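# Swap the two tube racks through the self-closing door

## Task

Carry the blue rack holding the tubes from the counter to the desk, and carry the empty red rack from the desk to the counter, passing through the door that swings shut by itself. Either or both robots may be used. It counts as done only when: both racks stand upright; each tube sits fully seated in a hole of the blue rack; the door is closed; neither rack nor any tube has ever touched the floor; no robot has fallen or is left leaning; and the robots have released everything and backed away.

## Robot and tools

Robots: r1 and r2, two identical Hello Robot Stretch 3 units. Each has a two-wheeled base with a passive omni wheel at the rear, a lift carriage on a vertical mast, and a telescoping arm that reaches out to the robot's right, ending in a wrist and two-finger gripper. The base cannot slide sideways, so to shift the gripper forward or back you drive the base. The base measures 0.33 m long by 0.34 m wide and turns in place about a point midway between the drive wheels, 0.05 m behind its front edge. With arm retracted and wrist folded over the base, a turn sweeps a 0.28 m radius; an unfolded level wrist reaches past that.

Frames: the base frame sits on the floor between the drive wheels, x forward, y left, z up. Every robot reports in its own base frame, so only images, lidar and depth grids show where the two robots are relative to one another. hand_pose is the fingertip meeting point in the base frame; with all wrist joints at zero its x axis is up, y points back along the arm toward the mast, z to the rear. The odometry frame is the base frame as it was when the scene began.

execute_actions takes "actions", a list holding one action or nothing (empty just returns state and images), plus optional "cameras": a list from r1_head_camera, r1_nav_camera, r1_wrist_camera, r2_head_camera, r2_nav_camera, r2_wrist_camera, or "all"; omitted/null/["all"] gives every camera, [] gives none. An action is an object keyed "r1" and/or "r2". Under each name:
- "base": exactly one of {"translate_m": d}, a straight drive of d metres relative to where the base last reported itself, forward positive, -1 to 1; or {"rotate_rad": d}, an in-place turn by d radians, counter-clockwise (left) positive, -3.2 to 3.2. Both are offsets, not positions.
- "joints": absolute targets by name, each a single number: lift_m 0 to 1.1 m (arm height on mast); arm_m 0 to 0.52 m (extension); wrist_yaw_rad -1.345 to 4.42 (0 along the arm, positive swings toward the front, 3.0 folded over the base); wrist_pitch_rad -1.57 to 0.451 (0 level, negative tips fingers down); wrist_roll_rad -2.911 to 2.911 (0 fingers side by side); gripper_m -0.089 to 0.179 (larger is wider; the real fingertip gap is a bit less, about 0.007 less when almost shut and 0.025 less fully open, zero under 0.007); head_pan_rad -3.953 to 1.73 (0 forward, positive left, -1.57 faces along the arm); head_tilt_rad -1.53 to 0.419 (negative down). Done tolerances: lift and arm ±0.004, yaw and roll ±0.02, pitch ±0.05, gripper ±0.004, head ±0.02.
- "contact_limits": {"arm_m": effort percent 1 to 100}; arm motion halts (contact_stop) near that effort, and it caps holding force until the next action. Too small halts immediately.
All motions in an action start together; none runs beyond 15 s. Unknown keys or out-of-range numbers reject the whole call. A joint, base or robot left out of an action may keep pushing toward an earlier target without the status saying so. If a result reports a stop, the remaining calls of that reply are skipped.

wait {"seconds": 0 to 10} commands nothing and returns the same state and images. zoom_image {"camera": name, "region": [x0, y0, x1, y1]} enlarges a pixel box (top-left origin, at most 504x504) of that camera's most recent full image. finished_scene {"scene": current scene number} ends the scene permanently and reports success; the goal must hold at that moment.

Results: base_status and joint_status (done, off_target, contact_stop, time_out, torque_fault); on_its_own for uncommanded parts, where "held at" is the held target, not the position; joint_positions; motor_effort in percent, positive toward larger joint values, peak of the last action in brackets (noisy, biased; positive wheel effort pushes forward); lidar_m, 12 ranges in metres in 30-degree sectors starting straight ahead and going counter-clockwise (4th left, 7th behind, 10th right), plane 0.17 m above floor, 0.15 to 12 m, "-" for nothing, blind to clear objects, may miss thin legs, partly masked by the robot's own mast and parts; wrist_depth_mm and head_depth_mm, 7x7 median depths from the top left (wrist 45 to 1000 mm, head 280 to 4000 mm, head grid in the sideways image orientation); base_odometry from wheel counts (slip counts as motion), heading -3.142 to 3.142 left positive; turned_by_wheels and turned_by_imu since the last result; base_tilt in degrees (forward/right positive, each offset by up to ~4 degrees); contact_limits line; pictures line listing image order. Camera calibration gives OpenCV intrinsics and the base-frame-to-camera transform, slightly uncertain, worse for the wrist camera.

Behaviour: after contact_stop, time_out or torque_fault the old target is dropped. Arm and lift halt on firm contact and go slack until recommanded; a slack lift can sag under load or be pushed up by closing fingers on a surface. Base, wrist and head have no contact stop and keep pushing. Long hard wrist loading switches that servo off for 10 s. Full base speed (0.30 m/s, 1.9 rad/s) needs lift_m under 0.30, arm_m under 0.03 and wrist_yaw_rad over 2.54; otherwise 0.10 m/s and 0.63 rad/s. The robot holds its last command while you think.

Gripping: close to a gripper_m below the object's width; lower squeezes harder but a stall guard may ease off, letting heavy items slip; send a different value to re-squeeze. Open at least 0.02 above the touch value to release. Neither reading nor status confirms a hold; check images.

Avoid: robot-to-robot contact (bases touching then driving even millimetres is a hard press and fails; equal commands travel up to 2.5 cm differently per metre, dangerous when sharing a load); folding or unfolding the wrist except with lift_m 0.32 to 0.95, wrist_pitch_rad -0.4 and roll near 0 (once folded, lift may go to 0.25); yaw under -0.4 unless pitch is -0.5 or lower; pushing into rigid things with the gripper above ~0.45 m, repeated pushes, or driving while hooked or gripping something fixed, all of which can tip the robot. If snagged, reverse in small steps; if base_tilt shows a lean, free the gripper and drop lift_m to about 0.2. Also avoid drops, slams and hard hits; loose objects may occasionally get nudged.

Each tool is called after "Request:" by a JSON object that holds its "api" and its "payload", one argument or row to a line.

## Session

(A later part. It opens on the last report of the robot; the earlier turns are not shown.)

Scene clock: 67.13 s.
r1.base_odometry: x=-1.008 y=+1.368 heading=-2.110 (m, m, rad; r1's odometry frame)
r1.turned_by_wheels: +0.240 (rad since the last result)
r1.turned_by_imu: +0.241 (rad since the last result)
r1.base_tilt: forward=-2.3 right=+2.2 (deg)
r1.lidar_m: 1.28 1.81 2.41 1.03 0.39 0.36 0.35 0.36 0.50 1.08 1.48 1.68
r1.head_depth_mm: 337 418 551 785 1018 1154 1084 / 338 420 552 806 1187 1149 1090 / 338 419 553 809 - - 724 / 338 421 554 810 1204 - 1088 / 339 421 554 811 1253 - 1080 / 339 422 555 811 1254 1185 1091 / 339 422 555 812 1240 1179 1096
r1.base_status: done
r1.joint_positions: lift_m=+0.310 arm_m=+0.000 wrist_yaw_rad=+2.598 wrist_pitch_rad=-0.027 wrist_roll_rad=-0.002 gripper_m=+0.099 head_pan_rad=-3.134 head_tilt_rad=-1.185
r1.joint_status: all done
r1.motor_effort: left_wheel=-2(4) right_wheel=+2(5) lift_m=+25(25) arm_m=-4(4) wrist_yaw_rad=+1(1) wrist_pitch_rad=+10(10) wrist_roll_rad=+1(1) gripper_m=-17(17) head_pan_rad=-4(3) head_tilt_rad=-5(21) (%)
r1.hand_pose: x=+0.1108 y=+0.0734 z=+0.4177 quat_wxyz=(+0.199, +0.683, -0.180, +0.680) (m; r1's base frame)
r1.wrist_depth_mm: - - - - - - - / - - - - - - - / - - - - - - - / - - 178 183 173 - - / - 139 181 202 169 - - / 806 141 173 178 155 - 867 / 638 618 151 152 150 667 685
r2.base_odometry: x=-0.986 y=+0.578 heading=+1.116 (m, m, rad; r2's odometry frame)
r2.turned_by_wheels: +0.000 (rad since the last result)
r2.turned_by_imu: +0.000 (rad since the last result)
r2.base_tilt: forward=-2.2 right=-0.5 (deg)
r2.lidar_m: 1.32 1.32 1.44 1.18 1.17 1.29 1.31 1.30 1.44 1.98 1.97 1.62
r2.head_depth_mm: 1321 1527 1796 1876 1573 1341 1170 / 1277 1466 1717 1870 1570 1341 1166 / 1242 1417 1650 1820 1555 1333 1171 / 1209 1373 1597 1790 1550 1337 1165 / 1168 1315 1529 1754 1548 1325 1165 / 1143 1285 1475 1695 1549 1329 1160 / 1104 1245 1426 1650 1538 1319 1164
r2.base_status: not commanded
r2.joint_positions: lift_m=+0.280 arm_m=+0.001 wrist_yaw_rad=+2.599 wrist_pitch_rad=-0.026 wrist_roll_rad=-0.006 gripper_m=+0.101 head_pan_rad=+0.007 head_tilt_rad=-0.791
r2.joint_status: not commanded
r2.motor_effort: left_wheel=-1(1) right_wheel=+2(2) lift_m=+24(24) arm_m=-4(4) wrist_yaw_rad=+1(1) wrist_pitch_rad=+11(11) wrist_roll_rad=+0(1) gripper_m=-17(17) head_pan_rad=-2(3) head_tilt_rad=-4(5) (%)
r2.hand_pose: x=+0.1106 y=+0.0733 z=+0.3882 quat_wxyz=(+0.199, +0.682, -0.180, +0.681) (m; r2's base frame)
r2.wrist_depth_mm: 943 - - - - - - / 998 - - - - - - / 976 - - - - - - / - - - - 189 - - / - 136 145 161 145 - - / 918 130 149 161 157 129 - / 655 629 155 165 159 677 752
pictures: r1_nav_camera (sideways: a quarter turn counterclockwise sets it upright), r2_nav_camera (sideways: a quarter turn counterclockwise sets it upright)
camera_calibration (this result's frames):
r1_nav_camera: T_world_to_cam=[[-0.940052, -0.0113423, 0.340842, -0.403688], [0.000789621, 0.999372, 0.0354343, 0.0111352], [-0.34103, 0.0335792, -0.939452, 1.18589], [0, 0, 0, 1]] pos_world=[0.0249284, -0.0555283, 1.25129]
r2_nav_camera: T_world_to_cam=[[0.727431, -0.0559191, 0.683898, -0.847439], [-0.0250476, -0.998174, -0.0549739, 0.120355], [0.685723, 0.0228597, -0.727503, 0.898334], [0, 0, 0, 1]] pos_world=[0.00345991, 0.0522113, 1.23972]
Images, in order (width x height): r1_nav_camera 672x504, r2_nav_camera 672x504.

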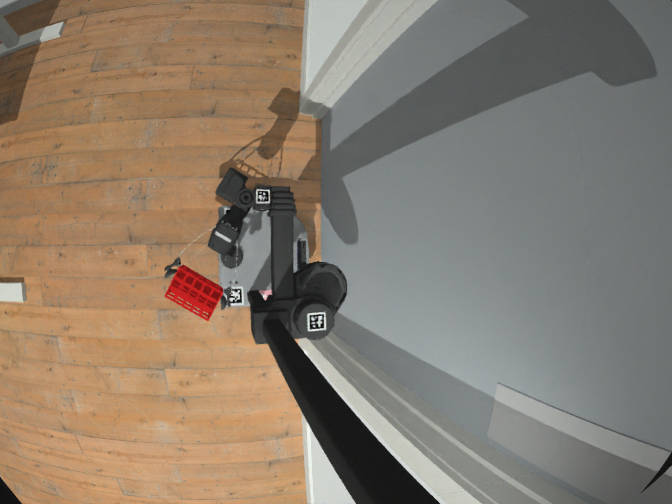

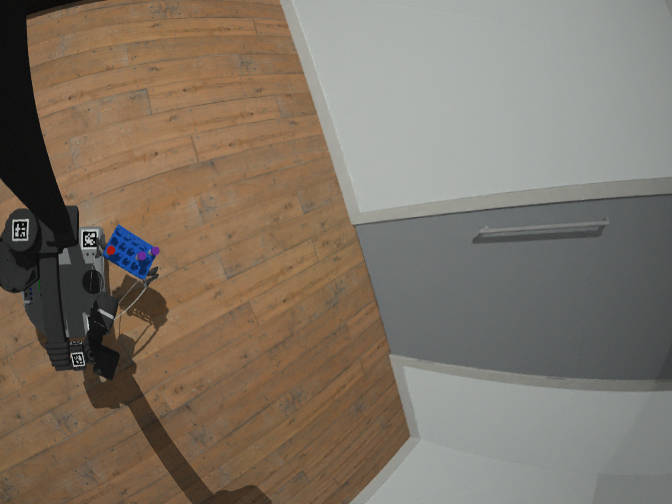

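Request:
{"api": "execute_actions", "payload": {
  "actions": [
    {"r1":{"base":{"translate_m":-0.38}},"r2":{"base":{"rotate_rad":-0.07}}}
  ],
  "cameras": ["r1_nav_camera"]
}}

Scene clock: 72.27 s.
r1.base_odometry: x=-0.813 y=+1.694 heading=-2.110 (m, m, rad; r1's odometry frame)
r1.turned_by_wheels: +0.000 (rad since the last result)
r1.turned_by_imu: +0.001 (rad since the last result)
r1.base_tilt: forward=-2.3 right=+2.2 (deg)
r1.lidar_m: 1.66 2.21 0.31 0.29 1.80 0.38 0.27 0.26 0.27 0.37 1.47 1.99
r1.head_depth_mm: 375 500 1473 1374 1276 1156 1034 / 345 445 628 1341 1290 1148 1090 / 319 403 545 843 - - 732 / 301 368 484 702 1039 - 1096 / 292 338 433 602 899 - 1082 / - 313 393 527 796 1159 1093 / - 299 358 467 671 1146 1093
r1.base_status: done
r1.joint_positions: lift_m=+0.310 arm_m=+0.000 wrist_yaw_rad=+2.599 wrist_pitch_rad=-0.027 wrist_roll_rad=-0.002 gripper_m=+0.099 head_pan_rad=-3.134 head_tilt_rad=-1.188
r1.joint_status: not commanded
r1.motor_effort: left_wheel=+0(17) right_wheel=+0(12) lift_m=+24(25) arm_m=-4(4) wrist_yaw_rad=+0(2) wrist_pitch_rad=+10(11) wrist_roll_rad=+1(1) gripper_m=-18(17) head_pan_rad=-3(3) head_tilt_rad=-4(4) (%)
r1.hand_pose: x=+0.1105 y=+0.0736 z=+0.4176 quat_wxyz=(+0.199, +0.683, -0.180, +0.680) (m; r1's base frame)
r1.wrist_depth_mm: - 280 - - - - - / - 290 342 - - - - / - 299 353 - - - - / - 307 177 184 173 - - / - 139 181 203 169 - - / 804 141 173 178 155 - 860 / 635 346 150 152 150 675 682
r2.base_odometry: x=-0.986 y=+0.578 heading=+1.046 (m, m, rad; r2's odometry frame)
r2.turned_by_wheels: -0.070 (rad since the last result)
r2.turned_by_imu: -0.070 (rad since the last result)
r2.base_tilt: forward=-2.3 right=-0.6 (deg)
r2.lidar_m: 0.95 1.32 1.41 1.19 1.18 1.25 1.32 1.30 1.40 2.00 1.97 1.65
r2.head_depth_mm: 1240 1542 1892 1889 1559 1341 1171 / 1035 1238 1540 1816 1562 1341 1168 / 862 994 1227 1535 1562 1337 1167 / 3190 1325 1142 1393 1521 1331 1170 / 3206 2937 2169 1818 1548 1329 1167 / 1195 1333 1502 1707 1541 1328 1163 / 1109 1250 1416 1649 1540 1323 1154
r2.base_status: done
r2.joint_positions: lift_m=+0.280 arm_m=+0.001 wrist_yaw_rad=+2.599 wrist_pitch_rad=-0.026 wrist_roll_rad=-0.006 gripper_m=+0.101 head_pan_rad=+0.007 head_tilt_rad=-0.791
r2.joint_status: not commanded
r2.motor_effort: left_wheel=+2(7) right_wheel=-3(8) lift_m=+24(23) arm_m=-4(4) wrist_yaw_rad=+0(1) wrist_pitch_rad=+11(11) wrist_roll_rad=+0(0) gripper_m=-17(17) head_pan_rad=-4(2) head_tilt_rad=-4(4) (%)
r2.hand_pose: x=+0.1106 y=+0.0733 z=+0.3882 quat_wxyz=(+0.199, +0.682, -0.180, +0.681) (m; r2's base frame)
r2.wrist_depth_mm: 970 - - - - - - / 967 - - - - - - / - - - - - - - / 991 - - - 188 - - / - 135 144 161 145 - - / 893 131 149 161 158 129 986 / 661 634 154 165 158 664 742
pictures: r1_nav_camera (sideways: a quarter turn counterclockwise sets it upright)
camera_calibration (this result's frames):
r1_nav_camera: T_world_to_cam=[[-0.940886, -0.0106627, 0.338555, -0.400704], [0.00143229, 0.99937, 0.0354555, 0.0111038], [-0.33872, 0.0338445, -0.940278, 1.18695], [0, 0, 0, 1]] pos_world=[0.0250109, -0.0555412, 1.25133]
Images, in order (width x height): r1_nav_camera 672x504.

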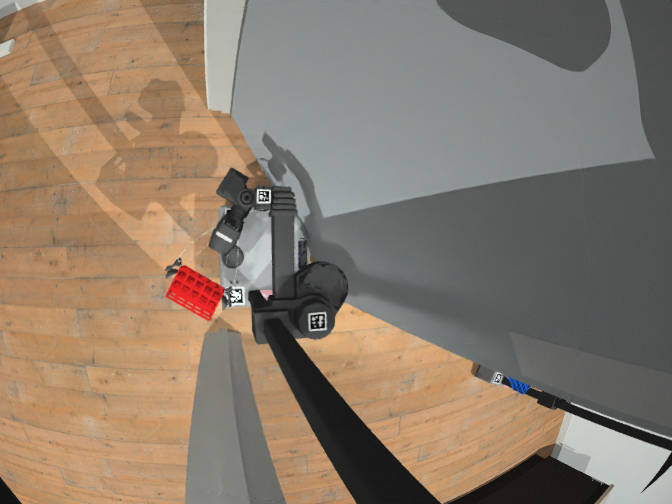

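Request:
{"api": "execute_actions", "payload": {
  "actions": [
    {"r1":{"base":{"translate_m":-0.25}}}
  ],
  "cameras": []
}}

Request:
{"api": "execute_actions", "payload": {
  "actions": [
    {"r1":{"base":{"rotate_rad":0.6}}}
  ],
  "cameras": []
}}

Request:
{"api": "execute_actions", "payload": {
  "actions": [
    {"r1":{"base":{"translate_m":-0.42}}}
  ],
  "cameras": []
}}

Request:
{"api": "execute_actions", "payload": {
  "actions": [
    {"r1":{"base":{"rotate_rad":0.75}}}
  ],
  "cameras": []
}}

Request:
{"api": "execute_actions", "payload": {
  "actions": [
    {"r1":{"base":{"translate_m":-0.07}}}
  ],
  "cameras": ["r1_nav_camera","r2_nav_camera"]
}}

Scene clock: 76.20 s.
r1.base_odometry: x=-0.685 y=+1.908 heading=-2.110 (m, m, rad; r1's odometry frame)
r1.turned_by_wheels: +0.000 (rad since the last result)
r1.turned_by_imu: +0.000 (rad since the last result)
r1.base_tilt: forward=-2.3 right=+2.1 (deg)
r1.lidar_m: 1.91 0.40 0.38 0.97 1.79 1.17 0.30 0.24 0.24 0.27 0.42 2.02
r1.head_depth_mm: 1774 1472 1505 1370 1279 1156 1089 / 1867 1663 1507 1383 1298 1149 1093 / 1859 1667 1511 1376 - - 732 / 374 463 605 876 1267 - 1093 / 326 391 493 658 925 - 1081 / 297 342 416 527 723 945 1093 / - 303 359 440 569 798 1085
r1.base_status: done
r1.joint_positions: lift_m=+0.310 arm_m=+0.000 wrist_yaw_rad=+2.599 wrist_pitch_rad=-0.027 wrist_roll_rad=-0.002 gripper_m=+0.099 head_pan_rad=-3.134 head_tilt_rad=-1.188
r1.joint_status: not commanded
r1.motor_effort: left_wheel=+1(7) right_wheel=+0(7) lift_m=+24(24) arm_m=-4(4) wrist_yaw_rad=+0(0) wrist_pitch_rad=+11(10) wrist_roll_rad=+1(1) gripper_m=-17(18) head_pan_rad=-3(3) head_tilt_rad=-4(4) (%)
r1.hand_pose: x=+0.1105 y=+0.0736 z=+0.4176 quat_wxyz=(+0.199, +0.683, -0.180, +0.680) (m; r1's base frame)
r1.wrist_depth_mm: - - 740 392 - - - / - - 773 409 - - - / - - 816 424 - - - / - - 178 184 173 - - / - 139 182 203 169 - - / 801 141 174 178 154 - 877 / 632 615 150 152 151 673 676
r2.base_odometry: x=-0.986 y=+0.578 heading=+1.046 (m, m, rad; r2's odometry frame)
r2.turned_by_wheels: +0.000 (rad since the last result)
r2.turned_by_imu: +0.000 (rad since the last result)
r2.base_tilt: forward=-2.3 right=-0.5 (deg)
r2.lidar_m: 0.87 1.32 1.42 1.19 1.18 1.25 1.32 1.30 1.39 2.00 1.97 0.87
r2.head_depth_mm: 2774 1649 1859 1884 1564 1336 1171 / 3270 3143 2116 1766 1497 1339 1171 / 3404 3079 2337 1550 1486 1334 1167 / 971 2803 1254 1576 1511 1338 1170 / 3206 3058 2303 1861 1548 1329 1162 / 1195 1333 1501 1712 1543 1326 1159 / 1116 1252 1422 1655 1540 1318 1161
r2.base_status: not commanded
r2.joint_positions: lift_m=+0.280 arm_m=+0.001 wrist_yaw_rad=+2.599 wrist_pitch_rad=-0.026 wrist_roll_rad=-0.006 gripper_m=+0.101 head_pan_rad=+0.007 head_tilt_rad=-0.791
r2.joint_status: not commanded
r2.motor_effort: left_wheel=+2(3) right_wheel=-2(2) lift_m=+23(24) arm_m=-4(4) wrist_yaw_rad=+1(0) wrist_pitch_rad=+11(11) wrist_roll_rad=+0(0) gripper_m=-18(17) head_pan_rad=-2(4) head_tilt_rad=-5(5) (%)
r2.hand_pose: x=+0.1106 y=+0.0733 z=+0.3882 quat_wxyz=(+0.199, +0.682, -0.180, +0.681) (m; r2's base frame)
r2.wrist_depth_mm: 948 - - - - - - / 988 - - - - - 982 / 973 - - - - - - / - - - - 188 - - / - 135 144 161 145 - - / 948 130 149 162 157 129 - / 673 621 155 164 158 669 754
pictures: none
No camera images: the call's "cameras" was empty. Leave "cameras" out to get every camera's image.

Scene clock: 78.10 s.
r1.base_odometry: x=-0.685 y=+1.908 heading=-1.510 (m, m, rad; r1's odometry frame)
r1.turned_by_wheels: +0.600 (rad since the last result)
r1.turned_by_imu: +0.603 (rad since the last result)
r1.base_tilt: forward=-2.3 right=+2.1 (deg)
r1.lidar_m: 0.39 0.38 1.41 1.83 2.41 0.33 0.27 0.27 0.30 0.49 2.20 1.91
r1.head_depth_mm: 312 398 557 1358 1284 1159 1091 / 304 378 515 805 1281 1150 1092 / 298 358 479 723 - - 731 / 292 341 449 653 946 - 1093 / - 325 420 598 933 - 1087 / - 311 396 550 874 1190 1092 / - 303 375 509 792 1175 1097
r1.base_status: done
r1.joint_positions: lift_m=+0.310 arm_m=+0.000 wrist_yaw_rad=+2.599 wrist_pitch_rad=-0.027 wrist_roll_rad=-0.002 gripper_m=+0.099 head_pan_rad=-3.134 head_tilt_rad=-1.188
r1.joint_status: not commanded
r1.motor_effort: left_wheel=-3(9) right_wheel=+1(5) lift_m=+24(24) arm_m=-4(4) wrist_yaw_rad=+0(0) wrist_pitch_rad=+10(11) wrist_roll_rad=+1(1) gripper_m=-18(18) head_pan_rad=-3(3) head_tilt_rad=-4(4) (%)
r1.hand_pose: x=+0.1105 y=+0.0736 z=+0.4176 quat_wxyz=(+0.199, +0.683, -0.180, +0.680) (m; r1's base frame)
r1.wrist_depth_mm: - - - - 884 343 279 / - - - - 850 340 290 / - - - - 823 335 304 / - - 178 183 173 330 314 / - 139 181 204 169 336 325 / 804 141 173 178 155 - 344 / 636 619 151 152 151 368 633
r2.base_odometry: x=-0.986 y=+0.578 heading=+1.046 (m, m, rad; r2's odometry frame)
r2.turned_by_wheels: +0.000 (rad since the last result)
r2.turned_by_imu: +0.000 (rad since the last result)
r2.base_tilt: forward=-2.4 right=-0.5 (deg)
r2.lidar_m: 1.03 1.32 1.41 1.19 1.18 1.25 1.32 1.30 1.39 2.00 1.97 0.86
r2.head_depth_mm: 2780 1577 1044 1774 1568 1348 1173 / 3296 3109 2197 1585 1488 1341 1168 / 2887 2840 1197 1557 1497 1335 1167 / 3358 3086 2330 1803 1549 1333 1168 / 3234 3056 2303 1853 1555 1327 1161 / 1204 1330 1500 1704 1537 1322 1163 / 1112 1249 1416 1642 1544 1327 1159
r2.base_status: not commanded
r2.joint_positions: lift_m=+0.280 arm_m=+0.001 wrist_yaw_rad=+2.599 wrist_pitch_rad=-0.026 wrist_roll_rad=-0.006 gripper_m=+0.101 head_pan_rad=+0.007 head_tilt_rad=-0.791
r2.joint_status: not commanded
r2.motor_effort: left_wheel=+3(2) right_wheel=-2(2) lift_m=+24(24) arm_m=-4(4) wrist_yaw_rad=+1(1) wrist_pitch_rad=+11(11) wrist_roll_rad=+1(0) gripper_m=-18(17) head_pan_rad=-2(2) head_tilt_rad=-4(4) (%)
r2.hand_pose: x=+0.1106 y=+0.0733 z=+0.3882 quat_wxyz=(+0.199, +0.682, -0.180, +0.681) (m; r2's base frame)
r2.wrist_depth_mm: 948 - - - - - 977 / 972 - - - - - 985 / - - - - - - - / - - - - 189 - - / - 135 144 161 144 - - / 917 131 149 162 157 129 - / 668 627 154 165 160 670 762
pictures: none
No camera images: the call's "cameras" was empty. Leave "cameras" out to get every camera's image.

Scene clock: 83.30 s.
r1.base_odometry: x=-0.710 y=+2.327 heading=-1.510 (m, m, rad; r1's odometry frame)
r1.turned_by_wheels: +0.000 (rad since the last result)
r1.turned_by_imu: +0.000 (rad since the last result)
r1.base_tilt: forward=-2.2 right=+2.2 (deg)
r1.lidar_m: 0.79 0.92 1.97 1.04 2.06 2.02 0.30 0.24 0.24 0.27 0.41 2.28
r1.head_depth_mm: 1854 1649 1500 1368 1270 1160 1090 / 1861 1659 1506 1371 1290 1141 1087 / 1861 1656 1507 1373 - - 732 / 1856 1660 1507 1355 1275 - 1090 / 336 397 497 664 931 - 1081 / 298 342 418 529 718 932 1091 / - 304 359 439 564 787 1084
r1.base_status: done
r1.joint_positions: lift_m=+0.310 arm_m=+0.000 wrist_yaw_rad=+2.599 wrist_pitch_rad=-0.027 wrist_roll_rad=-0.002 gripper_m=+0.099 head_pan_rad=-3.134 head_tilt_rad=-1.188
r1.joint_status: not commanded
r1.motor_effort: left_wheel=-2(7) right_wheel=+2(5) lift_m=+25(24) arm_m=-4(4) wrist_yaw_rad=+1(0) wrist_pitch_rad=+10(10) wrist_roll_rad=+1(1) gripper_m=-17(17) head_pan_rad=-3(3) head_tilt_rad=-4(4) (%)
r1.hand_pose: x=+0.1105 y=+0.0736 z=+0.4176 quat_wxyz=(+0.199, +0.683, -0.180, +0.680) (m; r1's base frame)
r1.wrist_depth_mm: - - - - - - 647 / - - - - - - 648 / 948 - - - - - 648 / - - 178 184 174 - 633 / 855 139 181 203 169 853 618 / 804 141 173 178 155 - 609 / 638 615 150 152 151 667 613
r2.base_odometry: x=-0.986 y=+0.578 heading=+1.046 (m, m, rad; r2's odometry frame)
r2.turned_by_wheels: +0.000 (rad since the last result)
r2.turned_by_imu: +0.000 (rad since the last result)
r2.base_tilt: forward=-2.2 right=-0.5 (deg)
r2.lidar_m: 1.32 1.31 1.41 1.19 1.18 1.25 1.32 1.30 1.40 2.00 1.97 0.92
r2.head_depth_mm: 2773 1651 1713 1558 1370 1345 1174 / 3303 3111 2347 1765 1532 1333 1167 / 3402 3115 2313 1865 1564 1328 1175 / 3331 3079 2322 1862 1554 1333 1164 / 3246 3057 2300 1849 1547 1334 1163 / 1198 1334 1500 1702 1541 1323 1163 / 1119 1249 1416 1641 1543 1320 1157
r2.base_status: not commanded
r2.joint_positions: lift_m=+0.280 arm_m=+0.001 wrist_yaw_rad=+2.599 wrist_pitch_rad=-0.026 wrist_roll_rad=-0.006 gripper_m=+0.101 head_pan_rad=+0.007 head_tilt_rad=-0.791
r2.joint_status: not commanded
r2.motor_effort: left_wheel=+3(3) right_wheel=-3(2) lift_m=+24(24) arm_m=-4(5) wrist_yaw_rad=+1(1) wrist_pitch_rad=+11(11) wrist_roll_rad=+1(0) gripper_m=-17(17) head_pan_rad=-2(3) head_tilt_rad=-5(4) (%)
r2.hand_pose: x=+0.1106 y=+0.0733 z=+0.3882 quat_wxyz=(+0.199, +0.682, -0.180, +0.681) (m; r2's base frame)
r2.wrist_depth_mm: 975 - - - - - 975 / 960 - - - - - - / - - - - - - - / - - - - 189 - - / - 135 144 160 144 - - / 919 130 149 162 157 129 - / 674 626 155 165 159 673 772
pictures: none
No camera images: the call's "cameras" was empty. Leave "cameras" out to get every camera's image.

Scene clock: 85.43 s.
r1.base_odometry: x=-0.710 y=+2.327 heading=-0.760 (m, m, rad; r1's odometry frame)
r1.turned_by_wheels: +0.750 (rad since the last result)
r1.turned_by_imu: +0.754 (rad since the last result)
r1.base_tilt: forward=-2.4 right=+2.1 (deg)
r1.lidar_m: 1.30 1.97 1.04 2.02 2.02 0.30 0.27 0.27 0.33 0.63 2.28 0.79
r1.head_depth_mm: 298 360 491 1358 1271 1155 1093 / 295 351 472 713 1277 1144 1087 / 291 341 454 673 - - 731 / 288 331 435 637 932 - 1088 / - 322 420 603 969 - 1084 / - 313 407 575 968 1191 1096 / - 309 392 548 906 1181 1093
r1.base_status: done
r1.joint_positions: lift_m=+0.310 arm_m=+0.000 wrist_yaw_rad=+2.599 wrist_pitch_rad=-0.027 wrist_roll_rad=-0.002 gripper_m=+0.099 head_pan_rad=-3.134 head_tilt_rad=-1.188
r1.joint_status: not commanded
r1.motor_effort: left_wheel=-4(7) right_wheel=+1(6) lift_m=+24(24) arm_m=-4(4) wrist_yaw_rad=+1(1) wrist_pitch_rad=+11(10) wrist_roll_rad=+1(1) gripper_m=-17(17) head_pan_rad=-3(3) head_tilt_rad=-4(4) (%)
r1.hand_pose: x=+0.1105 y=+0.0735 z=+0.4176 quat_wxyz=(+0.199, +0.683, -0.180, +0.680) (m; r1's base frame)
r1.wrist_depth_mm: - - - - - - - / - - - - - - - / - - - - - - - / - - 178 183 173 - - / - 139 181 203 169 - - / 809 140 173 178 155 - 874 / 636 614 151 153 150 673 679
r2.base_odometry: x=-0.986 y=+0.578 heading=+1.046 (m, m, rad; r2's odometry frame)
r2.turned_by_wheels: +0.000 (rad since the last result)
r2.turned_by_imu: +0.000 (rad since the last result)
r2.base_tilt: forward=-2.2 right=-0.5 (deg)
r2.lidar_m: 1.32 1.32 1.41 1.19 1.18 1.25 1.32 1.30 1.40 2.00 1.97 0.99
r2.head_depth_mm: 2786 1647 1674 1275 1423 1344 1177 / 3258 3131 2348 1879 1565 1343 1170 / 3348 3098 2323 1867 1553 1338 1168 / 3321 3094 2322 1858 1556 1334 1166 / 3259 3077 2323 1857 1548 1329 1167 / 1201 1336 1504 1699 1542 1321 1160 / 1112 1250 1418 1652 1539 1323 1162
r2.base_status: not commanded
r2.joint_positions: lift_m=+0.280 arm_m=+0.001 wrist_yaw_rad=+2.599 wrist_pitch_rad=-0.026 wrist_roll_rad=-0.006 gripper_m=+0.101 head_pan_rad=+0.007 head_tilt_rad=-0.791
r2.joint_status: not commanded
r2.motor_effort: left_wheel=+2(3) right_wheel=-2(3) lift_m=+24(24) arm_m=-5(4) wrist_yaw_rad=+1(1) wrist_pitch_rad=+11(11) wrist_roll_rad=+0(0) gripper_m=-17(18) head_pan_rad=-2(2) head_tilt_rad=-5(4) (%)
r2.hand_pose: x=+0.1106 y=+0.0733 z=+0.3882 quat_wxyz=(+0.199, +0.682, -0.180, +0.681) (m; r2's base frame)
r2.wrist_depth_mm: - - - - - - - / - - - - - - - / - - - - - - - / - - - - 189 - - / - 135 144 161 145 - - / 898 130 149 161 157 129 - / 658 626 155 165 159 667 770
pictures: none
No camera images: the call's "cameras" was empty. Leave "cameras" out to get every camera's image.

Scene clock: 87.13 s.
r1.base_odometry: x=-0.761 y=+2.376 heading=-0.760 (m, m, rad; r1's odometry frame)
r1.turned_by_wheels: +0.000 (rad since the last result)
r1.turned_by_imu: +0.000 (rad since the last result)
r1.base_tilt: forward=-2.4 right=+2.2 (deg)
r1.lidar_m: 1.33 2.04 1.08 2.01 2.01 0.32 0.27 0.27 0.31 0.51 2.31 0.85
r1.head_depth_mm: 308 391 559 1370 1282 1158 1090 / 302 371 507 823 1297 1145 1087 / 296 355 474 713 - - 730 / 291 338 444 652 946 - 1091 / - 325 421 600 936 - 1082 / - 312 398 554 884 1190 1097 / - 303 377 516 810 1181 1097
r1.base_status: done
r1.joint_positions: lift_m=+0.310 arm_m=+0.000 wrist_yaw_rad=+2.599 wrist_pitch_rad=-0.027 wrist_roll_rad=-0.002 gripper_m=+0.099 head_pan_rad=-3.134 head_tilt_rad=-1.188
r1.joint_status: not commanded
r1.motor_effort: left_wheel=-2(7) right_wheel=+1(6) lift_m=+24(24) arm_m=-4(3) wrist_yaw_rad=+0(1) wrist_pitch_rad=+10(10) wrist_roll_rad=+1(1) gripper_m=-18(17) head_pan_rad=-3(3) head_tilt_rad=-4(4) (%)
r1.hand_pose: x=+0.1105 y=+0.0735 z=+0.4176 quat_wxyz=(+0.199, +0.683, -0.180, +0.680) (m; r1's base frame)
r1.wrist_depth_mm: - - - - - - - / - - - - - - - / - - - - - - - / - - 177 183 173 - - / - 139 181 203 169 - - / 810 141 173 178 154 - 892 / 632 615 150 152 150 667 682
r2.base_odometry: x=-0.986 y=+0.578 heading=+1.046 (m, m, rad; r2's odometry frame)
r2.turned_by_wheels: +0.000 (rad since the last result)
r2.turned_by_imu: +0.000 (rad since the last result)
r2.base_tilt: forward=-2.2 right=-0.5 (deg)
r2.lidar_m: 1.32 1.32 1.41 1.19 1.18 1.25 1.32 1.30 1.40 1.99 1.28 1.04
r2.head_depth_mm: 2796 1646 1760 1629 1475 1336 1174 / 3294 3107 2340 1883 1567 1339 1170 / 3395 3112 2330 1866 1551 1338 1168 / 3336 3101 2316 1862 1556 1327 1163 / 3202 3047 2306 1850 1543 1327 1162 / 1200 1332 1506 1711 1543 1319 1163 / 1112 1251 1421 1645 1544 1321 1158
r2.base_status: not commanded
r2.joint_positions: lift_m=+0.280 arm_m=+0.001 wrist_yaw_rad=+2.599 wrist_pitch_rad=-0.026 wrist_roll_rad=-0.006 gripper_m=+0.101 head_pan_rad=+0.007 head_tilt_rad=-0.791
r2.joint_status: not commanded
r2.motor_effort: left_wheel=+3(3) right_wheel=-3(2) lift_m=+23(24) arm_m=-3(4) wrist_yaw_rad=+1(1) wrist_pitch_rad=+11(11) wrist_roll_rad=+0(0) gripper_m=-16(17) head_pan_rad=-2(2) head_tilt_rad=-4(5) (%)
r2.hand_pose: x=+0.1106 y=+0.0733 z=+0.3882 quat_wxyz=(+0.199, +0.682, -0.180, +0.681) (m; r2's base frame)
r2.wrist_depth_mm: 937 - - - - - - / - - - - - - 985 / - - - - - - - / - - - - 188 - - / - 135 144 161 144 - - / 906 130 150 162 157 128 - / 675 631 155 164 159 673 764
pictures: r1_nav_camera (sideways: a quarter turn counterclockwise sets it upright), r2_nav_camera (sideways: a quarter turn counterclockwise sets it upright)
camera_calibration (this result's frames):
r1_nav_camera: T_world_to_cam=[[-0.940886, -0.0106625, 0.338555, -0.400704], [0.00143252, 0.99937, 0.0354555, 0.0111038], [-0.33872, 0.0338446, -0.940278, 1.18695], [0, 0, 0, 1]] pos_world=[0.0250109, -0.0555412, 1.25133]
r2_nav_camera: T_world_to_cam=[[0.727425, -0.0559975, 0.683898, -0.847439], [-0.0251552, -0.998171, -0.0549739, 0.120355], [0.685726, 0.0227858, -0.727503, 0.898334], [0, 0, 0, 1]] pos_world=[0.00346553, 0.0522116, 1.23972]
Images, in order (width x height): r1_nav_camera 672x504, r2_nav_camera 672x504.

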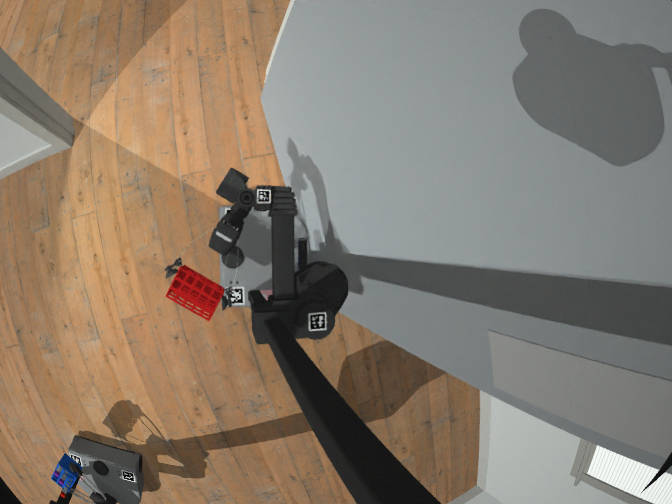

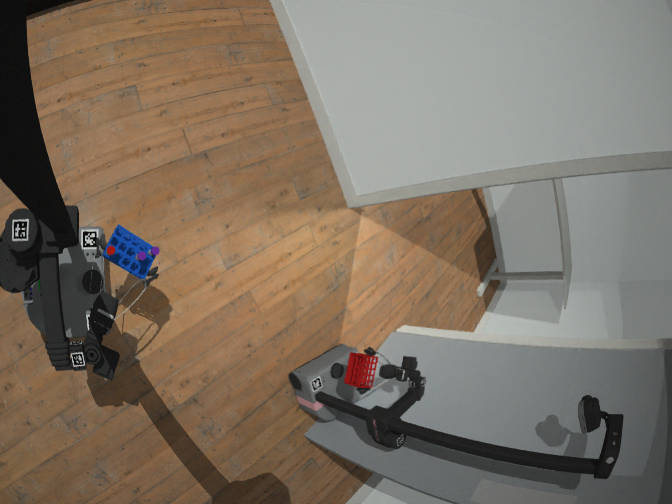

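Request:
{"api": "execute_actions", "payload": {
  "actions": [
    {"r1":{"base":{"translate_m":-0.04},"joints":{"lift_m":0.28,"head_pan_rad":0,"head_tilt_rad":-0.8}},"r2":{"base":{"rotate_rad":0.045},"joints":{"head_tilt_rad":-1.1}}}
  ],
  "cameras": []
}}

Request:
{"api": "execute_actions", "payload": {
  "actions": [
    {"r2":{"base":{"translate_m":1.0}}}
  ],
  "cameras": ["r1_nav_camera","r2_nav_camera"]
}}

Scene clock: 89.47 s.
r1.base_odometry: x=-0.790 y=+2.403 heading=-0.761 (m, m, rad; r1's odometry frame)
r1.turned_by_wheels: +0.000 (rad since the last result)
r1.turned_by_imu: +0.000 (rad since the last result)
r1.base_tilt: forward=-2.3 right=+2.2 (deg)
r1.lidar_m: 1.35 2.07 1.10 2.00 1.97 0.33 0.27 0.27 0.30 0.46 2.33 0.88
r1.head_depth_mm: 1034 1095 1164 1243 1363 1287 1125 / 1271 1362 1487 1613 1511 1284 1130 / 1667 1844 2022 1822 1513 1296 1131 / 2299 2606 2271 1821 1521 1295 1131 / 2339 2621 2294 1828 1510 1300 1132 / 1772 1987 2222 1829 1516 1298 1126 / 1737 1936 2137 1827 1514 1287 1131
r1.base_status: done
r1.joint_positions: lift_m=+0.280 arm_m=+0.000 wrist_yaw_rad=+2.599 wrist_pitch_rad=-0.027 wrist_roll_rad=-0.002 gripper_m=+0.099 head_pan_rad=-0.007 head_tilt_rad=-0.803
r1.joint_status: all done
r1.motor_effort: left_wheel=-2(9) right_wheel=+0(8) lift_m=+20(20) arm_m=-4(3) wrist_yaw_rad=+0(0) wrist_pitch_rad=+10(10) wrist_roll_rad=+1(1) gripper_m=-17(17) head_pan_rad=+4(47) head_tilt_rad=+2(20) (%)
r1.hand_pose: x=+0.1105 y=+0.0735 z=+0.3878 quat_wxyz=(+0.199, +0.683, -0.180, +0.680) (m; r1's base frame)
r1.wrist_depth_mm: - - - - - - - / - - - - - - - / - - - - - - - / - - 178 183 173 - - / - 139 181 203 169 - - / 766 141 173 177 154 - 835 / 599 579 150 152 150 631 639
r2.base_odometry: x=-0.986 y=+0.578 heading=+1.091 (m, m, rad; r2's odometry frame)
r2.turned_by_wheels: +0.045 (rad since the last result)
r2.turned_by_imu: +0.045 (rad since the last result)
r2.base_tilt: forward=-2.3 right=-0.6 (deg)
r2.lidar_m: 1.32 1.32 1.44 1.18 1.17 1.27 1.32 1.30 1.42 1.99 1.30 1.07
r2.head_depth_mm: 2141 1850 1636 1457 1324 1207 1110 / 2137 1874 1639 1463 1321 1207 1132 / 2149 1858 1632 1459 1320 1205 1136 / 2156 1852 1640 1455 1325 1207 1140 / 2107 1755 1640 1459 1320 869 773 / 1286 1532 1623 1454 1320 1201 1107 / 1249 1481 1632 1458 1317 1207 1107
r2.base_status: done
r2.joint_positions: lift_m=+0.280 arm_m=+0.001 wrist_yaw_rad=+2.599 wrist_pitch_rad=-0.026 wrist_roll_rad=-0.006 gripper_m=+0.101 head_pan_rad=+0.007 head_tilt_rad=-1.086
r2.joint_status: all done
r2.motor_effort: left_wheel=-2(7) right_wheel=+3(7) lift_m=+24(23) arm_m=-4(5) wrist_yaw_rad=+1(1) wrist_pitch_rad=+11(11) wrist_roll_rad=+1(0) gripper_m=-18(17) head_pan_rad=-2(3) head_tilt_rad=-6(27) (%)
r2.hand_pose: x=+0.1106 y=+0.0733 z=+0.3882 quat_wxyz=(+0.199, +0.682, -0.180, +0.681) (m; r2's base frame)
r2.wrist_depth_mm: 949 - - - - - 989 / 955 - - - - - 978 / - - - - - - - / - - - - 189 - - / - 135 144 161 144 - - / 925 131 149 162 156 129 996 / 672 627 155 164 159 674 740
pictures: none
No camera images: the call's "cameras" was empty. Leave "cameras" out to get every camera's image.

Scene clock: 94.40 s.
r1.base_odometry: x=-0.790 y=+2.403 heading=-0.761 (m, m, rad; r1's odometry frame)
r1.turned_by_wheels: +0.000 (rad since the last result)
r1.turned_by_imu: +0.001 (rad since the last result)
r1.base_tilt: forward=-2.5 right=+2.2 (deg)
r1.lidar_m: 0.55 2.07 2.25 2.00 1.97 0.33 0.27 0.27 0.30 0.46 2.33 0.88
r1.head_depth_mm: 1027 1087 1166 1245 1358 1292 1132 / 1280 1362 1473 1616 1093 1292 1126 / 596 1591 1787 1768 1443 905 1104 / 2297 2581 2218 1773 979 1064 1109 / 2313 2628 2295 1840 1412 1186 1133 / 1787 1979 2231 1828 1519 1292 1132 / 1737 1934 2163 1826 1514 1301 1130
r1.base_status: not commanded
r1.joint_positions: lift_m=+0.280 arm_m=+0.000 wrist_yaw_rad=+2.599 wrist_pitch_rad=-0.027 wrist_roll_rad=-0.002 gripper_m=+0.099 head_pan_rad=-0.007 head_tilt_rad=-0.803
r1.joint_status: not commanded
r1.motor_effort: left_wheel=-2(3) right_wheel=+0(0) lift_m=+20(20) arm_m=-3(4) wrist_yaw_rad=+0(0) wrist_pitch_rad=+10(10) wrist_roll_rad=+1(1) gripper_m=-17(17) head_pan_rad=+3(4) head_tilt_rad=+2(1) (%)
r1.hand_pose: x=+0.1105 y=+0.0735 z=+0.3878 quat_wxyz=(+0.199, +0.683, -0.180, +0.680) (m; r1's base frame)
r1.wrist_depth_mm: - - - - - - - / - - - - - - - / - - - - - - - / - - 178 184 173 - - / - 139 181 203 170 - - / 765 140 174 178 155 - 826 / 597 582 150 152 151 575 415
r2.base_odometry: x=-0.525 y=+1.465 heading=+1.091 (m, m, rad; r2's odometry frame)
r2.turned_by_wheels: +0.000 (rad since the last result)
r2.turned_by_imu: +0.004 (rad since the last result)
r2.base_tilt: forward=-2.3 right=-0.6 (deg)
r2.lidar_m: 2.42 0.39 0.41 0.66 1.60 1.68 2.25 2.23 2.00 0.54 0.77 0.79
r2.head_depth_mm: 2147 1859 1634 1459 1322 1210 1110 / 2150 1864 1641 1454 1320 1208 1134 / 2156 1857 1630 1458 1318 1206 1137 / 2149 1856 1636 1461 1320 1207 1135 / 2146 1854 1626 1457 1321 873 771 / 2148 1853 1632 1462 1263 1206 1107 / 2084 1865 1637 1419 864 1180 1106
r2.base_status: done
r2.joint_positions: lift_m=+0.280 arm_m=+0.001 wrist_yaw_rad=+2.599 wrist_pitch_rad=-0.026 wrist_roll_rad=-0.006 gripper_m=+0.101 head_pan_rad=+0.007 head_tilt_rad=-1.087
r2.joint_status: not commanded
r2.motor_effort: left_wheel=-2(7) right_wheel=+2(11) lift_m=+23(24) arm_m=-5(4) wrist_yaw_rad=+1(1) wrist_pitch_rad=+11(11) wrist_roll_rad=+1(0) gripper_m=-17(17) head_pan_rad=-1(1) head_tilt_rad=-6(7) (%)
r2.hand_pose: x=+0.1106 y=+0.0733 z=+0.3882 quat_wxyz=(+0.199, +0.682, -0.180, +0.681) (m; r2's base frame)
r2.wrist_depth_mm: - 791 583 463 396 - - / - 842 595 474 409 - - / - 871 577 487 179 - - / - 895 556 478 198 - - / - 135 145 161 144 - - / 911 131 150 160 157 130 - / 668 626 154 164 159 662 764
pictures: r1_nav_camera (sideways: a quarter turn counterclockwise sets it upright), r2_nav_camera (sideways: a quarter turn counterclockwise sets it upright)
camera_calibration (this result's frames):
r1_nav_camera: T_world_to_cam=[[0.745319, -0.00154307, 0.666706, -0.83846], [-0.0285572, -0.999153, 0.029612, 0.018878], [0.666096, -0.0411096, -0.744732, 0.926667], [0, 0, 0, 1]] pos_world=[0.00821023, 0.0556631, 1.24857]
r2_nav_camera: T_world_to_cam=[[0.89546, -0.0549365, 0.44174, -0.532982], [-0.0399044, -0.998267, -0.0432574, 0.105173], [0.44335, 0.0211079, -0.8961, 1.11899], [0, 0, 0, 1]] pos_world=[-0.0146444, 0.0520908, 1.24272]
Images, in order (width x height): r1_nav_camera 672x504, r2_nav_camera 672x504.

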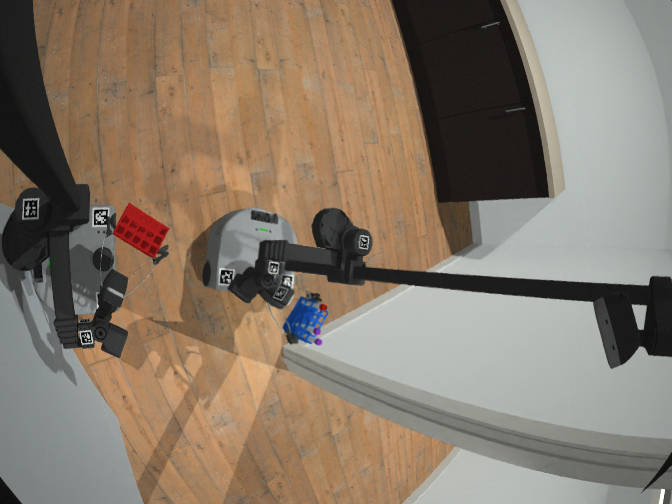

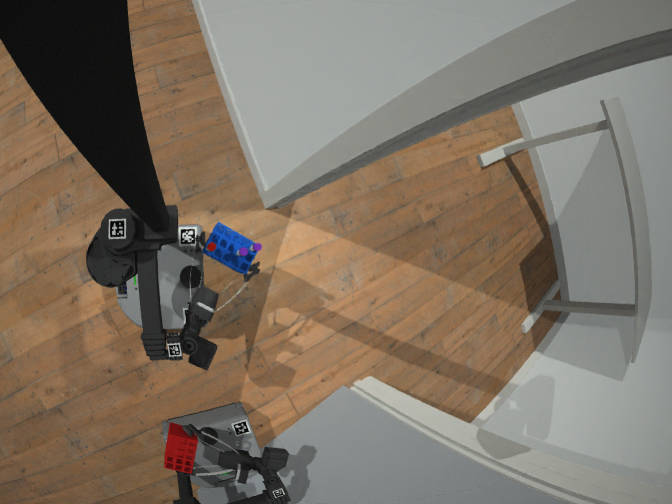

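Request:
{"api": "execute_actions", "payload": {
  "actions": []
}}

Scene clock: 95.03 s.
r1.base_odometry: x=-0.790 y=+2.403 heading=-0.761 (m, m, rad; r1's odometry frame)
r1.turned_by_wheels: +0.000 (rad since the last result)
r1.turned_by_imu: +0.000 (rad since the last result)
r1.base_tilt: forward=-2.3 right=+2.1 (deg)
r1.lidar_m: 0.55 2.08 2.25 2.00 1.97 0.33 0.27 0.27 0.30 0.46 2.33 0.88
r1.head_depth_mm: 1027 1093 1162 1245 1360 1290 1128 / 1280 1366 1484 1615 1085 1291 1133 / 596 1604 1786 1761 1444 904 1109 / 2272 2599 2210 1785 981 1069 1117 / 2332 2608 2316 1822 1420 1187 1131 / 1786 1989 2238 1824 1518 1299 1134 / 1739 1963 2148 1823 1521 1296 1128
r1.base_status: not commanded
r1.joint_positions: lift_m=+0.280 arm_m=+0.000 wrist_yaw_rad=+2.599 wrist_pitch_rad=-0.027 wrist_roll_rad=-0.002 gripper_m=+0.099 head_pan_rad=-0.007 head_tilt_rad=-0.803
r1.joint_status: not commanded
r1.motor_effort: left_wheel=-2(3) right_wheel=+0(0) lift_m=+20(20) arm_m=-3(4) wrist_yaw_rad=+1(0) wrist_pitch_rad=+10(10) wrist_roll_rad=+1(1) gripper_m=-17(17) head_pan_rad=+3(4) head_tilt_rad=+1(1) (%)
r1.hand_pose: x=+0.1105 y=+0.0735 z=+0.3878 quat_wxyz=(+0.199, +0.683, -0.180, +0.680) (m; r1's base frame)
r1.wrist_depth_mm: - - - - - - - / - - - - - - - / - - - - - - - / - - 178 184 173 - - / - 139 181 203 169 - - / 766 141 173 178 155 - 825 / 598 579 150 152 151 585 415
r2.base_odometry: x=-0.525 y=+1.465 heading=+1.091 (m, m, rad; r2's odometry frame)
r2.turned_by_wheels: +0.000 (rad since the last result)
r2.turned_by_imu: +0.000 (rad since the last result)
r2.base_tilt: forward=-2.2 right=-0.4 (deg)
r2.lidar_m: 2.42 0.39 0.41 0.66 1.60 1.68 2.25 2.23 2.00 0.54 0.77 0.80
r2.head_depth_mm: 2133 1855 1627 1466 1323 1211 1111 / 2160 1854 1637 1470 1327 1208 1131 / 2161 1859 1633 1463 1324 1204 1130 / 2140 1860 1641 1460 1322 1201 1133 / 2138 1844 1625 1458 1322 859 773 / 2138 1847 1625 1467 1270 1206 1108 / 2086 1849 1638 1412 861 1179 1108
r2.base_status: done
r2.joint_positions: lift_m=+0.280 arm_m=+0.001 wrist_yaw_rad=+2.599 wrist_pitch_rad=-0.026 wrist_roll_rad=-0.006 gripper_m=+0.101 head_pan_rad=+0.007 head_tilt_rad=-1.087
r2.joint_status: not commanded
r2.motor_effort: left_wheel=-2(7) right_wheel=+2(11) lift_m=+24(24) arm_m=-4(4) wrist_yaw_rad=+1(1) wrist_pitch_rad=+11(11) wrist_roll_rad=+1(0) gripper_m=-18(17) head_pan_rad=-3(1) head_tilt_rad=-6(7) (%)
r2.hand_pose: x=+0.1106 y=+0.0733 z=+0.3882 quat_wxyz=(+0.199, +0.682, -0.180, +0.681) (m; r2's base frame)
r2.wrist_depth_mm: - 808 580 459 400 - - / - 824 604 475 406 - - / - 853 567 485 401 - - / - 898 550 471 198 - - / - 135 145 161 145 - - / 938 131 149 161 156 129 951 / 670 627 155 165 159 682 766
pictures: r1_head_camera (sideways: a quarter turn clockwise sets it upright), r1_nav_camera (sideways: a quarter turn counterclockwise sets it upright), r1_wrist_camera, r2_head_camera (sideways: a quarter turn clockwise sets it upright), r2_nav_camera (sideways: a quarter turn counterclockwise sets it upright), r2_wrist_camera
camera_calibration (this result's frames):
r1_head_camera: T_world_to_cam=[[-0.687415, 0.00320453, -0.726257, 0.966092], [-0.00409335, 0.999957, 0.00828663, -0.00428598], [0.726253, 0.00866919, -0.687373, 0.84612], [0, 0, 0, 1]] pos_world=[0.0495914, -0.00614524, 1.28327]
r1_nav_camera: T_world_to_cam=[[0.745319, -0.00154245, 0.666706, -0.83846], [-0.0285564, -0.999153, 0.029612, 0.0188779], [0.666096, -0.0411091, -0.744732, 0.926667], [0, 0, 0, 1]] pos_world=[0.00821018, 0.0556631, 1.24857]
r1_wrist_camera: T_world_to_cam=[[0.853164, -0.520878, 0.0282524, -0.0719742], [-0.0994301, -0.21555, -0.971418, 0.423752], [0.51208, 0.825969, -0.23569, 0.134838], [0, 0, 0, 1]] pos_world=[0.0344917, -0.0575221, 0.445454]
r2_head_camera: T_world_to_cam=[[-0.859433, -0.0617775, -0.507503, 0.678357], [-0.0699382, 0.997547, -0.00299262, 0.00332638], [0.506443, 0.0329219, -0.861645, 1.07566], [0, 0, 0, 1]] pos_world=[0.0384731, 0.00317613, 1.27112]
r2_nav_camera: T_world_to_cam=[[0.89546, -0.0549369, 0.44174, -0.532982], [-0.0399049, -0.998267, -0.0432574, 0.105173], [0.44335, 0.0211077, -0.8961, 1.11899], [0, 0, 0, 1]] pos_world=[-0.0146443, 0.0520908, 1.24272]
r2_wrist_camera: T_world_to_cam=[[0.856708, -0.512354, 0.0595428, -0.0851712], [-0.0344048, -0.171942, -0.984506, 0.437144], [0.514654, 0.841385, -0.164931, 0.103245], [0, 0, 0, 1]] pos_world=[0.0348714, -0.0553429, 0.452471]
Images, in order (width x height): r1_head_camera 896x504, r1_nav_camera 672x504, r1_wrist_camera 644x364, r2_head_camera 896x504, r2_nav_camera 672x504, r2_wrist_camera 644x364.

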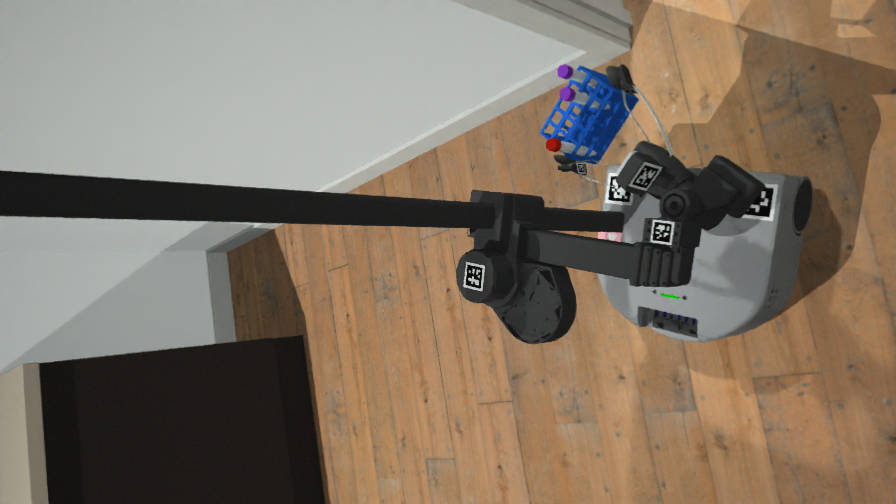

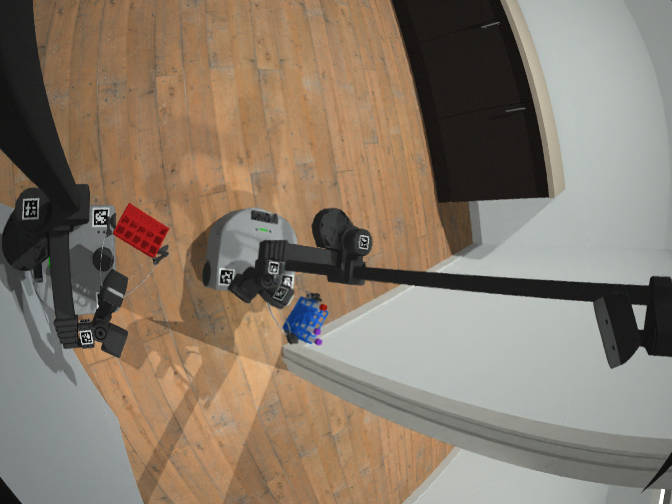

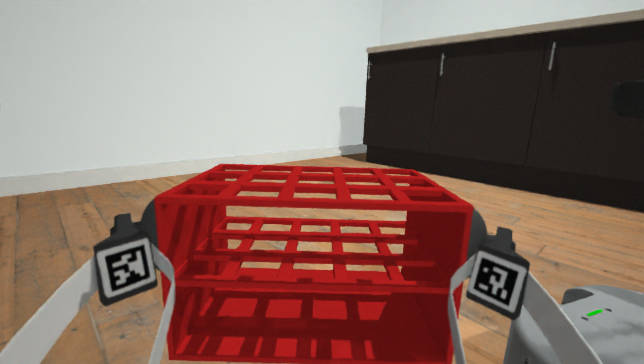

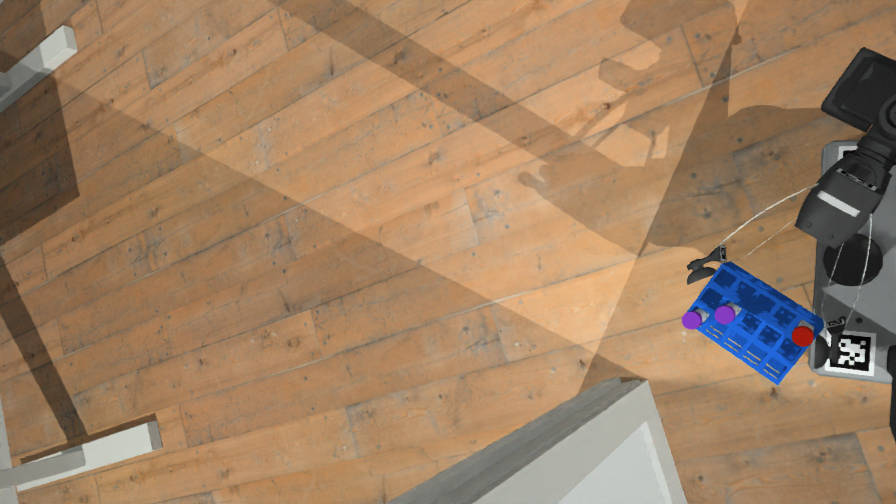

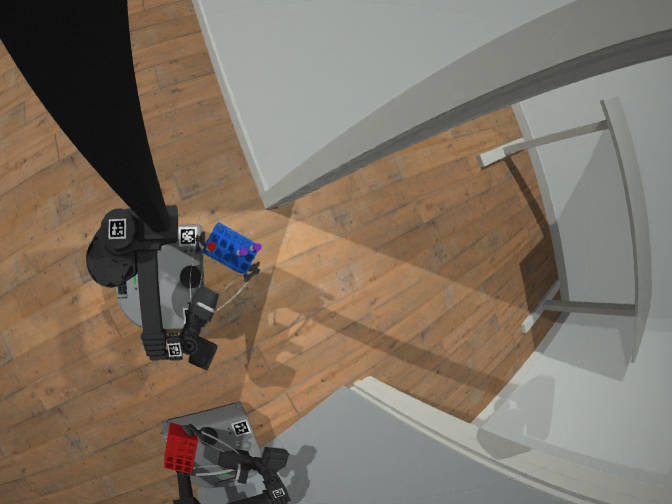

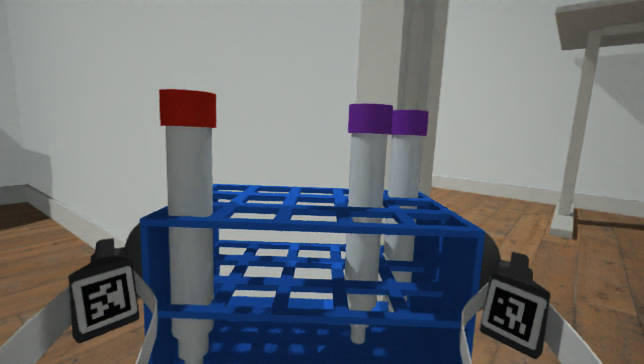

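Request:
{"api": "execute_actions", "payload": {
  "actions": [
    {"r2":{"base":{"rotate_rad":-0.06}}}
  ],
  "cameras": []
}}

Request:
{"api": "execute_actions", "payload": {
  "actions": [
    {"r2":{"base":{"translate_m":0.7}}}
  ],
  "cameras": ["r2_nav_camera","r1_nav_camera"]
}}

Scene clock: 96.40 s.
r1.base_odometry: x=-0.790 y=+2.403 heading=-0.761 (m, m, rad; r1's odometry frame)
r1.turned_by_wheels: +0.000 (rad since the last result)
r1.turned_by_imu: +0.000 (rad since the last result)
r1.base_tilt: forward=-2.4 right=+2.2 (deg)
r1.lidar_m: 0.55 2.08 2.25 2.00 1.97 0.33 0.27 0.27 0.29 0.46 2.32 0.88
r1.head_depth_mm: 1032 1098 1169 1246 1350 1289 1127 / 1271 1365 1488 1614 1071 1288 1125 / 596 688 1763 1724 1267 918 1104 / 2280 2590 2289 1834 978 1069 1106 / 2342 2624 2299 1825 1454 1213 1130 / 1777 1994 2227 1829 1518 1292 1135 / 1747 1930 2145 1837 1519 1293 1135
r1.base_status: not commanded
r1.joint_positions: lift_m=+0.280 arm_m=+0.000 wrist_yaw_rad=+2.599 wrist_pitch_rad=-0.027 wrist_roll_rad=-0.002 gripper_m=+0.099 head_pan_rad=-0.007 head_tilt_rad=-0.803
r1.joint_status: not commanded
r1.motor_effort: left_wheel=-2(2) right_wheel=+0(0) lift_m=+20(20) arm_m=-3(4) wrist_yaw_rad=+0(1) wrist_pitch_rad=+10(10) wrist_roll_rad=+1(1) gripper_m=-17(17) head_pan_rad=+4(4) head_tilt_rad=+1(1) (%)
r1.hand_pose: x=+0.1105 y=+0.0735 z=+0.3878 quat_wxyz=(+0.199, +0.683, -0.180, +0.680) (m; r1's base frame)
r1.wrist_depth_mm: - - - - - - - / - - - - - - - / - - - - - - - / - - 177 184 173 - - / - 139 181 204 169 - - / 755 141 173 178 155 - 809 / 602 581 150 152 150 591 417
r2.base_odometry: x=-0.525 y=+1.465 heading=+1.031 (m, m, rad; r2's odometry frame)
r2.turned_by_wheels: -0.060 (rad since the last result)
r2.turned_by_imu: -0.060 (rad since the last result)
r2.base_tilt: forward=-2.3 right=-0.6 (deg)
r2.lidar_m: 2.42 0.39 0.40 0.61 1.58 1.64 2.26 2.23 2.09 0.54 0.77 0.79
r2.head_depth_mm: 2155 1856 1643 1464 1324 1210 1110 / 2139 1875 1640 1465 1321 1209 1138 / 2162 1870 1632 1456 1318 1205 1135 / 2131 1845 1626 1460 1326 1206 1133 / 2133 1852 1639 1458 1318 871 773 / 2152 1861 1619 1455 1320 1195 1108 / 2146 1842 1630 1460 872 1169 1111
r2.base_status: done
r2.joint_positions: lift_m=+0.280 arm_m=+0.001 wrist_yaw_rad=+2.599 wrist_pitch_rad=-0.026 wrist_roll_rad=-0.006 gripper_m=+0.101 head_pan_rad=+0.006 head_tilt_rad=-1.087
r2.joint_status: not commanded
r2.motor_effort: left_wheel=+3(9) right_wheel=-2(7) lift_m=+24(24) arm_m=-5(6) wrist_yaw_rad=+0(1) wrist_pitch_rad=+11(11) wrist_roll_rad=+0(0) gripper_m=-17(17) head_pan_rad=-1(3) head_tilt_rad=-6(6) (%)
r2.hand_pose: x=+0.1106 y=+0.0733 z=+0.3882 quat_wxyz=(+0.199, +0.682, -0.180, +0.681) (m; r2's base frame)
r2.wrist_depth_mm: 975 703 549 439 421 - - / - 736 556 451 443 - - / - 772 546 476 420 - - / - 803 530 434 199 - - / - 135 144 160 144 - - / 902 130 149 161 156 129 992 / 670 622 154 164 159 677 742
pictures: none
No camera images: the call's "cameras" was empty. Leave "cameras" out to get every camera's image.

Scene clock: 100.47 s.
r1.base_odometry: x=-0.790 y=+2.403 heading=-0.761 (m, m, rad; r1's odometry frame)
r1.turned_by_wheels: +0.000 (rad since the last result)
r1.turned_by_imu: +0.001 (rad since the last result)
r1.base_tilt: forward=-2.3 right=+2.2 (deg)
r1.lidar_m: 1.34 2.07 2.25 2.00 1.98 0.33 0.27 0.27 0.30 0.46 0.86 0.88
r1.head_depth_mm: 1033 1093 1160 1239 1358 1288 1125 / 1274 1375 1484 1606 1518 1295 1125 / 1660 1829 2026 1829 1512 1299 1128 / 2288 2592 2288 1831 1515 1292 1131 / 2325 2596 2302 1829 1523 1303 1130 / 1795 1981 2242 1836 1517 1297 1135 / 1751 1948 2147 1827 1524 1292 1130
r1.base_status: not commanded
r1.joint_positions: lift_m=+0.280 arm_m=+0.000 wrist_yaw_rad=+2.599 wrist_pitch_rad=-0.027 wrist_roll_rad=-0.002 gripper_m=+0.099 head_pan_rad=-0.007 head_tilt_rad=-0.803
r1.joint_status: not commanded
r1.motor_effort: left_wheel=-2(3) right_wheel=+0(0) lift_m=+20(20) arm_m=-4(4) wrist_yaw_rad=+0(1) wrist_pitch_rad=+10(10) wrist_roll_rad=+1(1) gripper_m=-17(17) head_pan_rad=+4(4) head_tilt_rad=+2(1) (%)
r1.hand_pose: x=+0.1105 y=+0.0735 z=+0.3878 quat_wxyz=(+0.199, +0.683, -0.180, +0.680) (m; r1's base frame)
r1.wrist_depth_mm: - - - - - - - / - - - - - - - / - - - - - - - / - - 177 184 173 - - / - 139 181 203 169 - - / 755 141 173 178 154 - 820 / 595 578 150 152 150 629 637
r2.base_odometry: x=-0.166 y=+2.066 heading=+1.031 (m, m, rad; r2's odometry frame)
r2.turned_by_wheels: +0.000 (rad since the last result)
r2.turned_by_imu: +0.003 (rad since the last result)
r2.base_tilt: forward=-2.3 right=-0.5 (deg)
r2.lidar_m: 1.73 1.44 2.02 2.49 0.42 0.43 2.87 0.86 0.58 0.49 0.79 1.41
r2.head_depth_mm: 1984 1854 1633 1462 1322 1204 1112 / 1953 1844 1632 1459 1329 1206 1137 / 2041 1865 1638 1464 1321 1207 1134 / 2012 1846 1647 1457 1328 1204 1138 / 1967 1864 1629 1458 1314 872 772 / 1888 1851 1636 1463 1318 1202 1108 / 1822 1846 1630 1459 1322 1204 1105
r2.base_status: done
r2.joint_positions: lift_m=+0.280 arm_m=+0.001 wrist_yaw_rad=+2.599 wrist_pitch_rad=-0.026 wrist_roll_rad=-0.006 gripper_m=+0.101 head_pan_rad=+0.006 head_tilt_rad=-1.087
r2.joint_status: not commanded
r2.motor_effort: left_wheel=+2(13) right_wheel=-2(7) lift_m=+24(23) arm_m=-4(4) wrist_yaw_rad=+1(1) wrist_pitch_rad=+11(11) wrist_roll_rad=+0(0) gripper_m=-17(17) head_pan_rad=-1(2) head_tilt_rad=-6(6) (%)
r2.hand_pose: x=+0.1106 y=+0.0734 z=+0.3882 quat_wxyz=(+0.199, +0.682, -0.179, +0.681) (m; r2's base frame)
r2.wrist_depth_mm: - - - - - - - / - - - - - - - / - - - - 177 - - / - - - - 199 - - / - 135 145 161 145 - - / 898 131 150 163 156 129 - / 665 631 154 164 159 676 758
pictures: r1_nav_camera (sideways: a quarter turn counterclockwise sets it upright), r2_nav_camera (sideways: a quarter turn counterclockwise sets it upright)
camera_calibration (this result's frames):
r1_nav_camera: T_world_to_cam=[[0.745319, -0.00154045, 0.666706, -0.83846], [-0.0285537, -0.999154, 0.0296119, 0.0188779], [0.666096, -0.0411073, -0.744732, 0.926667], [0, 0, 0, 1]] pos_world=[0.00821004, 0.0556631, 1.24857]
r2_nav_camera: T_world_to_cam=[[0.895515, -0.0551847, 0.441597, -0.532796], [-0.0401885, -0.998256, -0.04325, 0.105165], [0.443213, 0.0209839, -0.896171, 1.11908], [0, 0, 0, 1]] pos_world=[-0.0146393, 0.0520965, 1.24272]
Images, in order (width x height): r1_nav_camera 672x504, r2_nav_camera 672x504.

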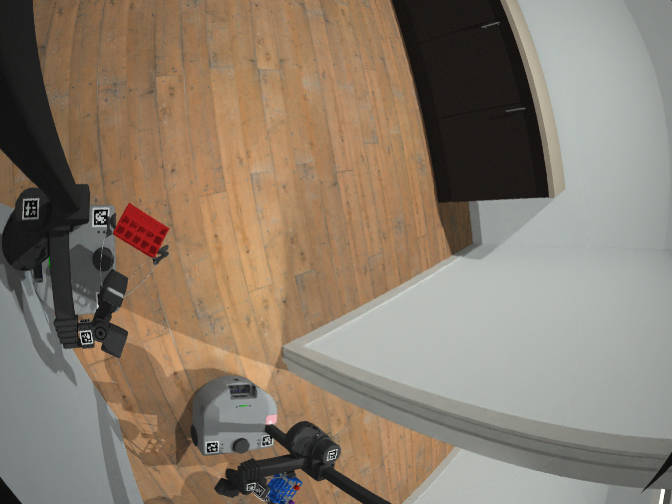

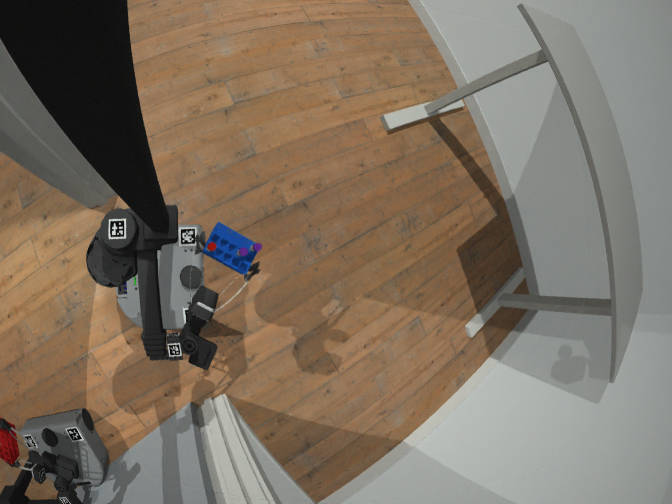

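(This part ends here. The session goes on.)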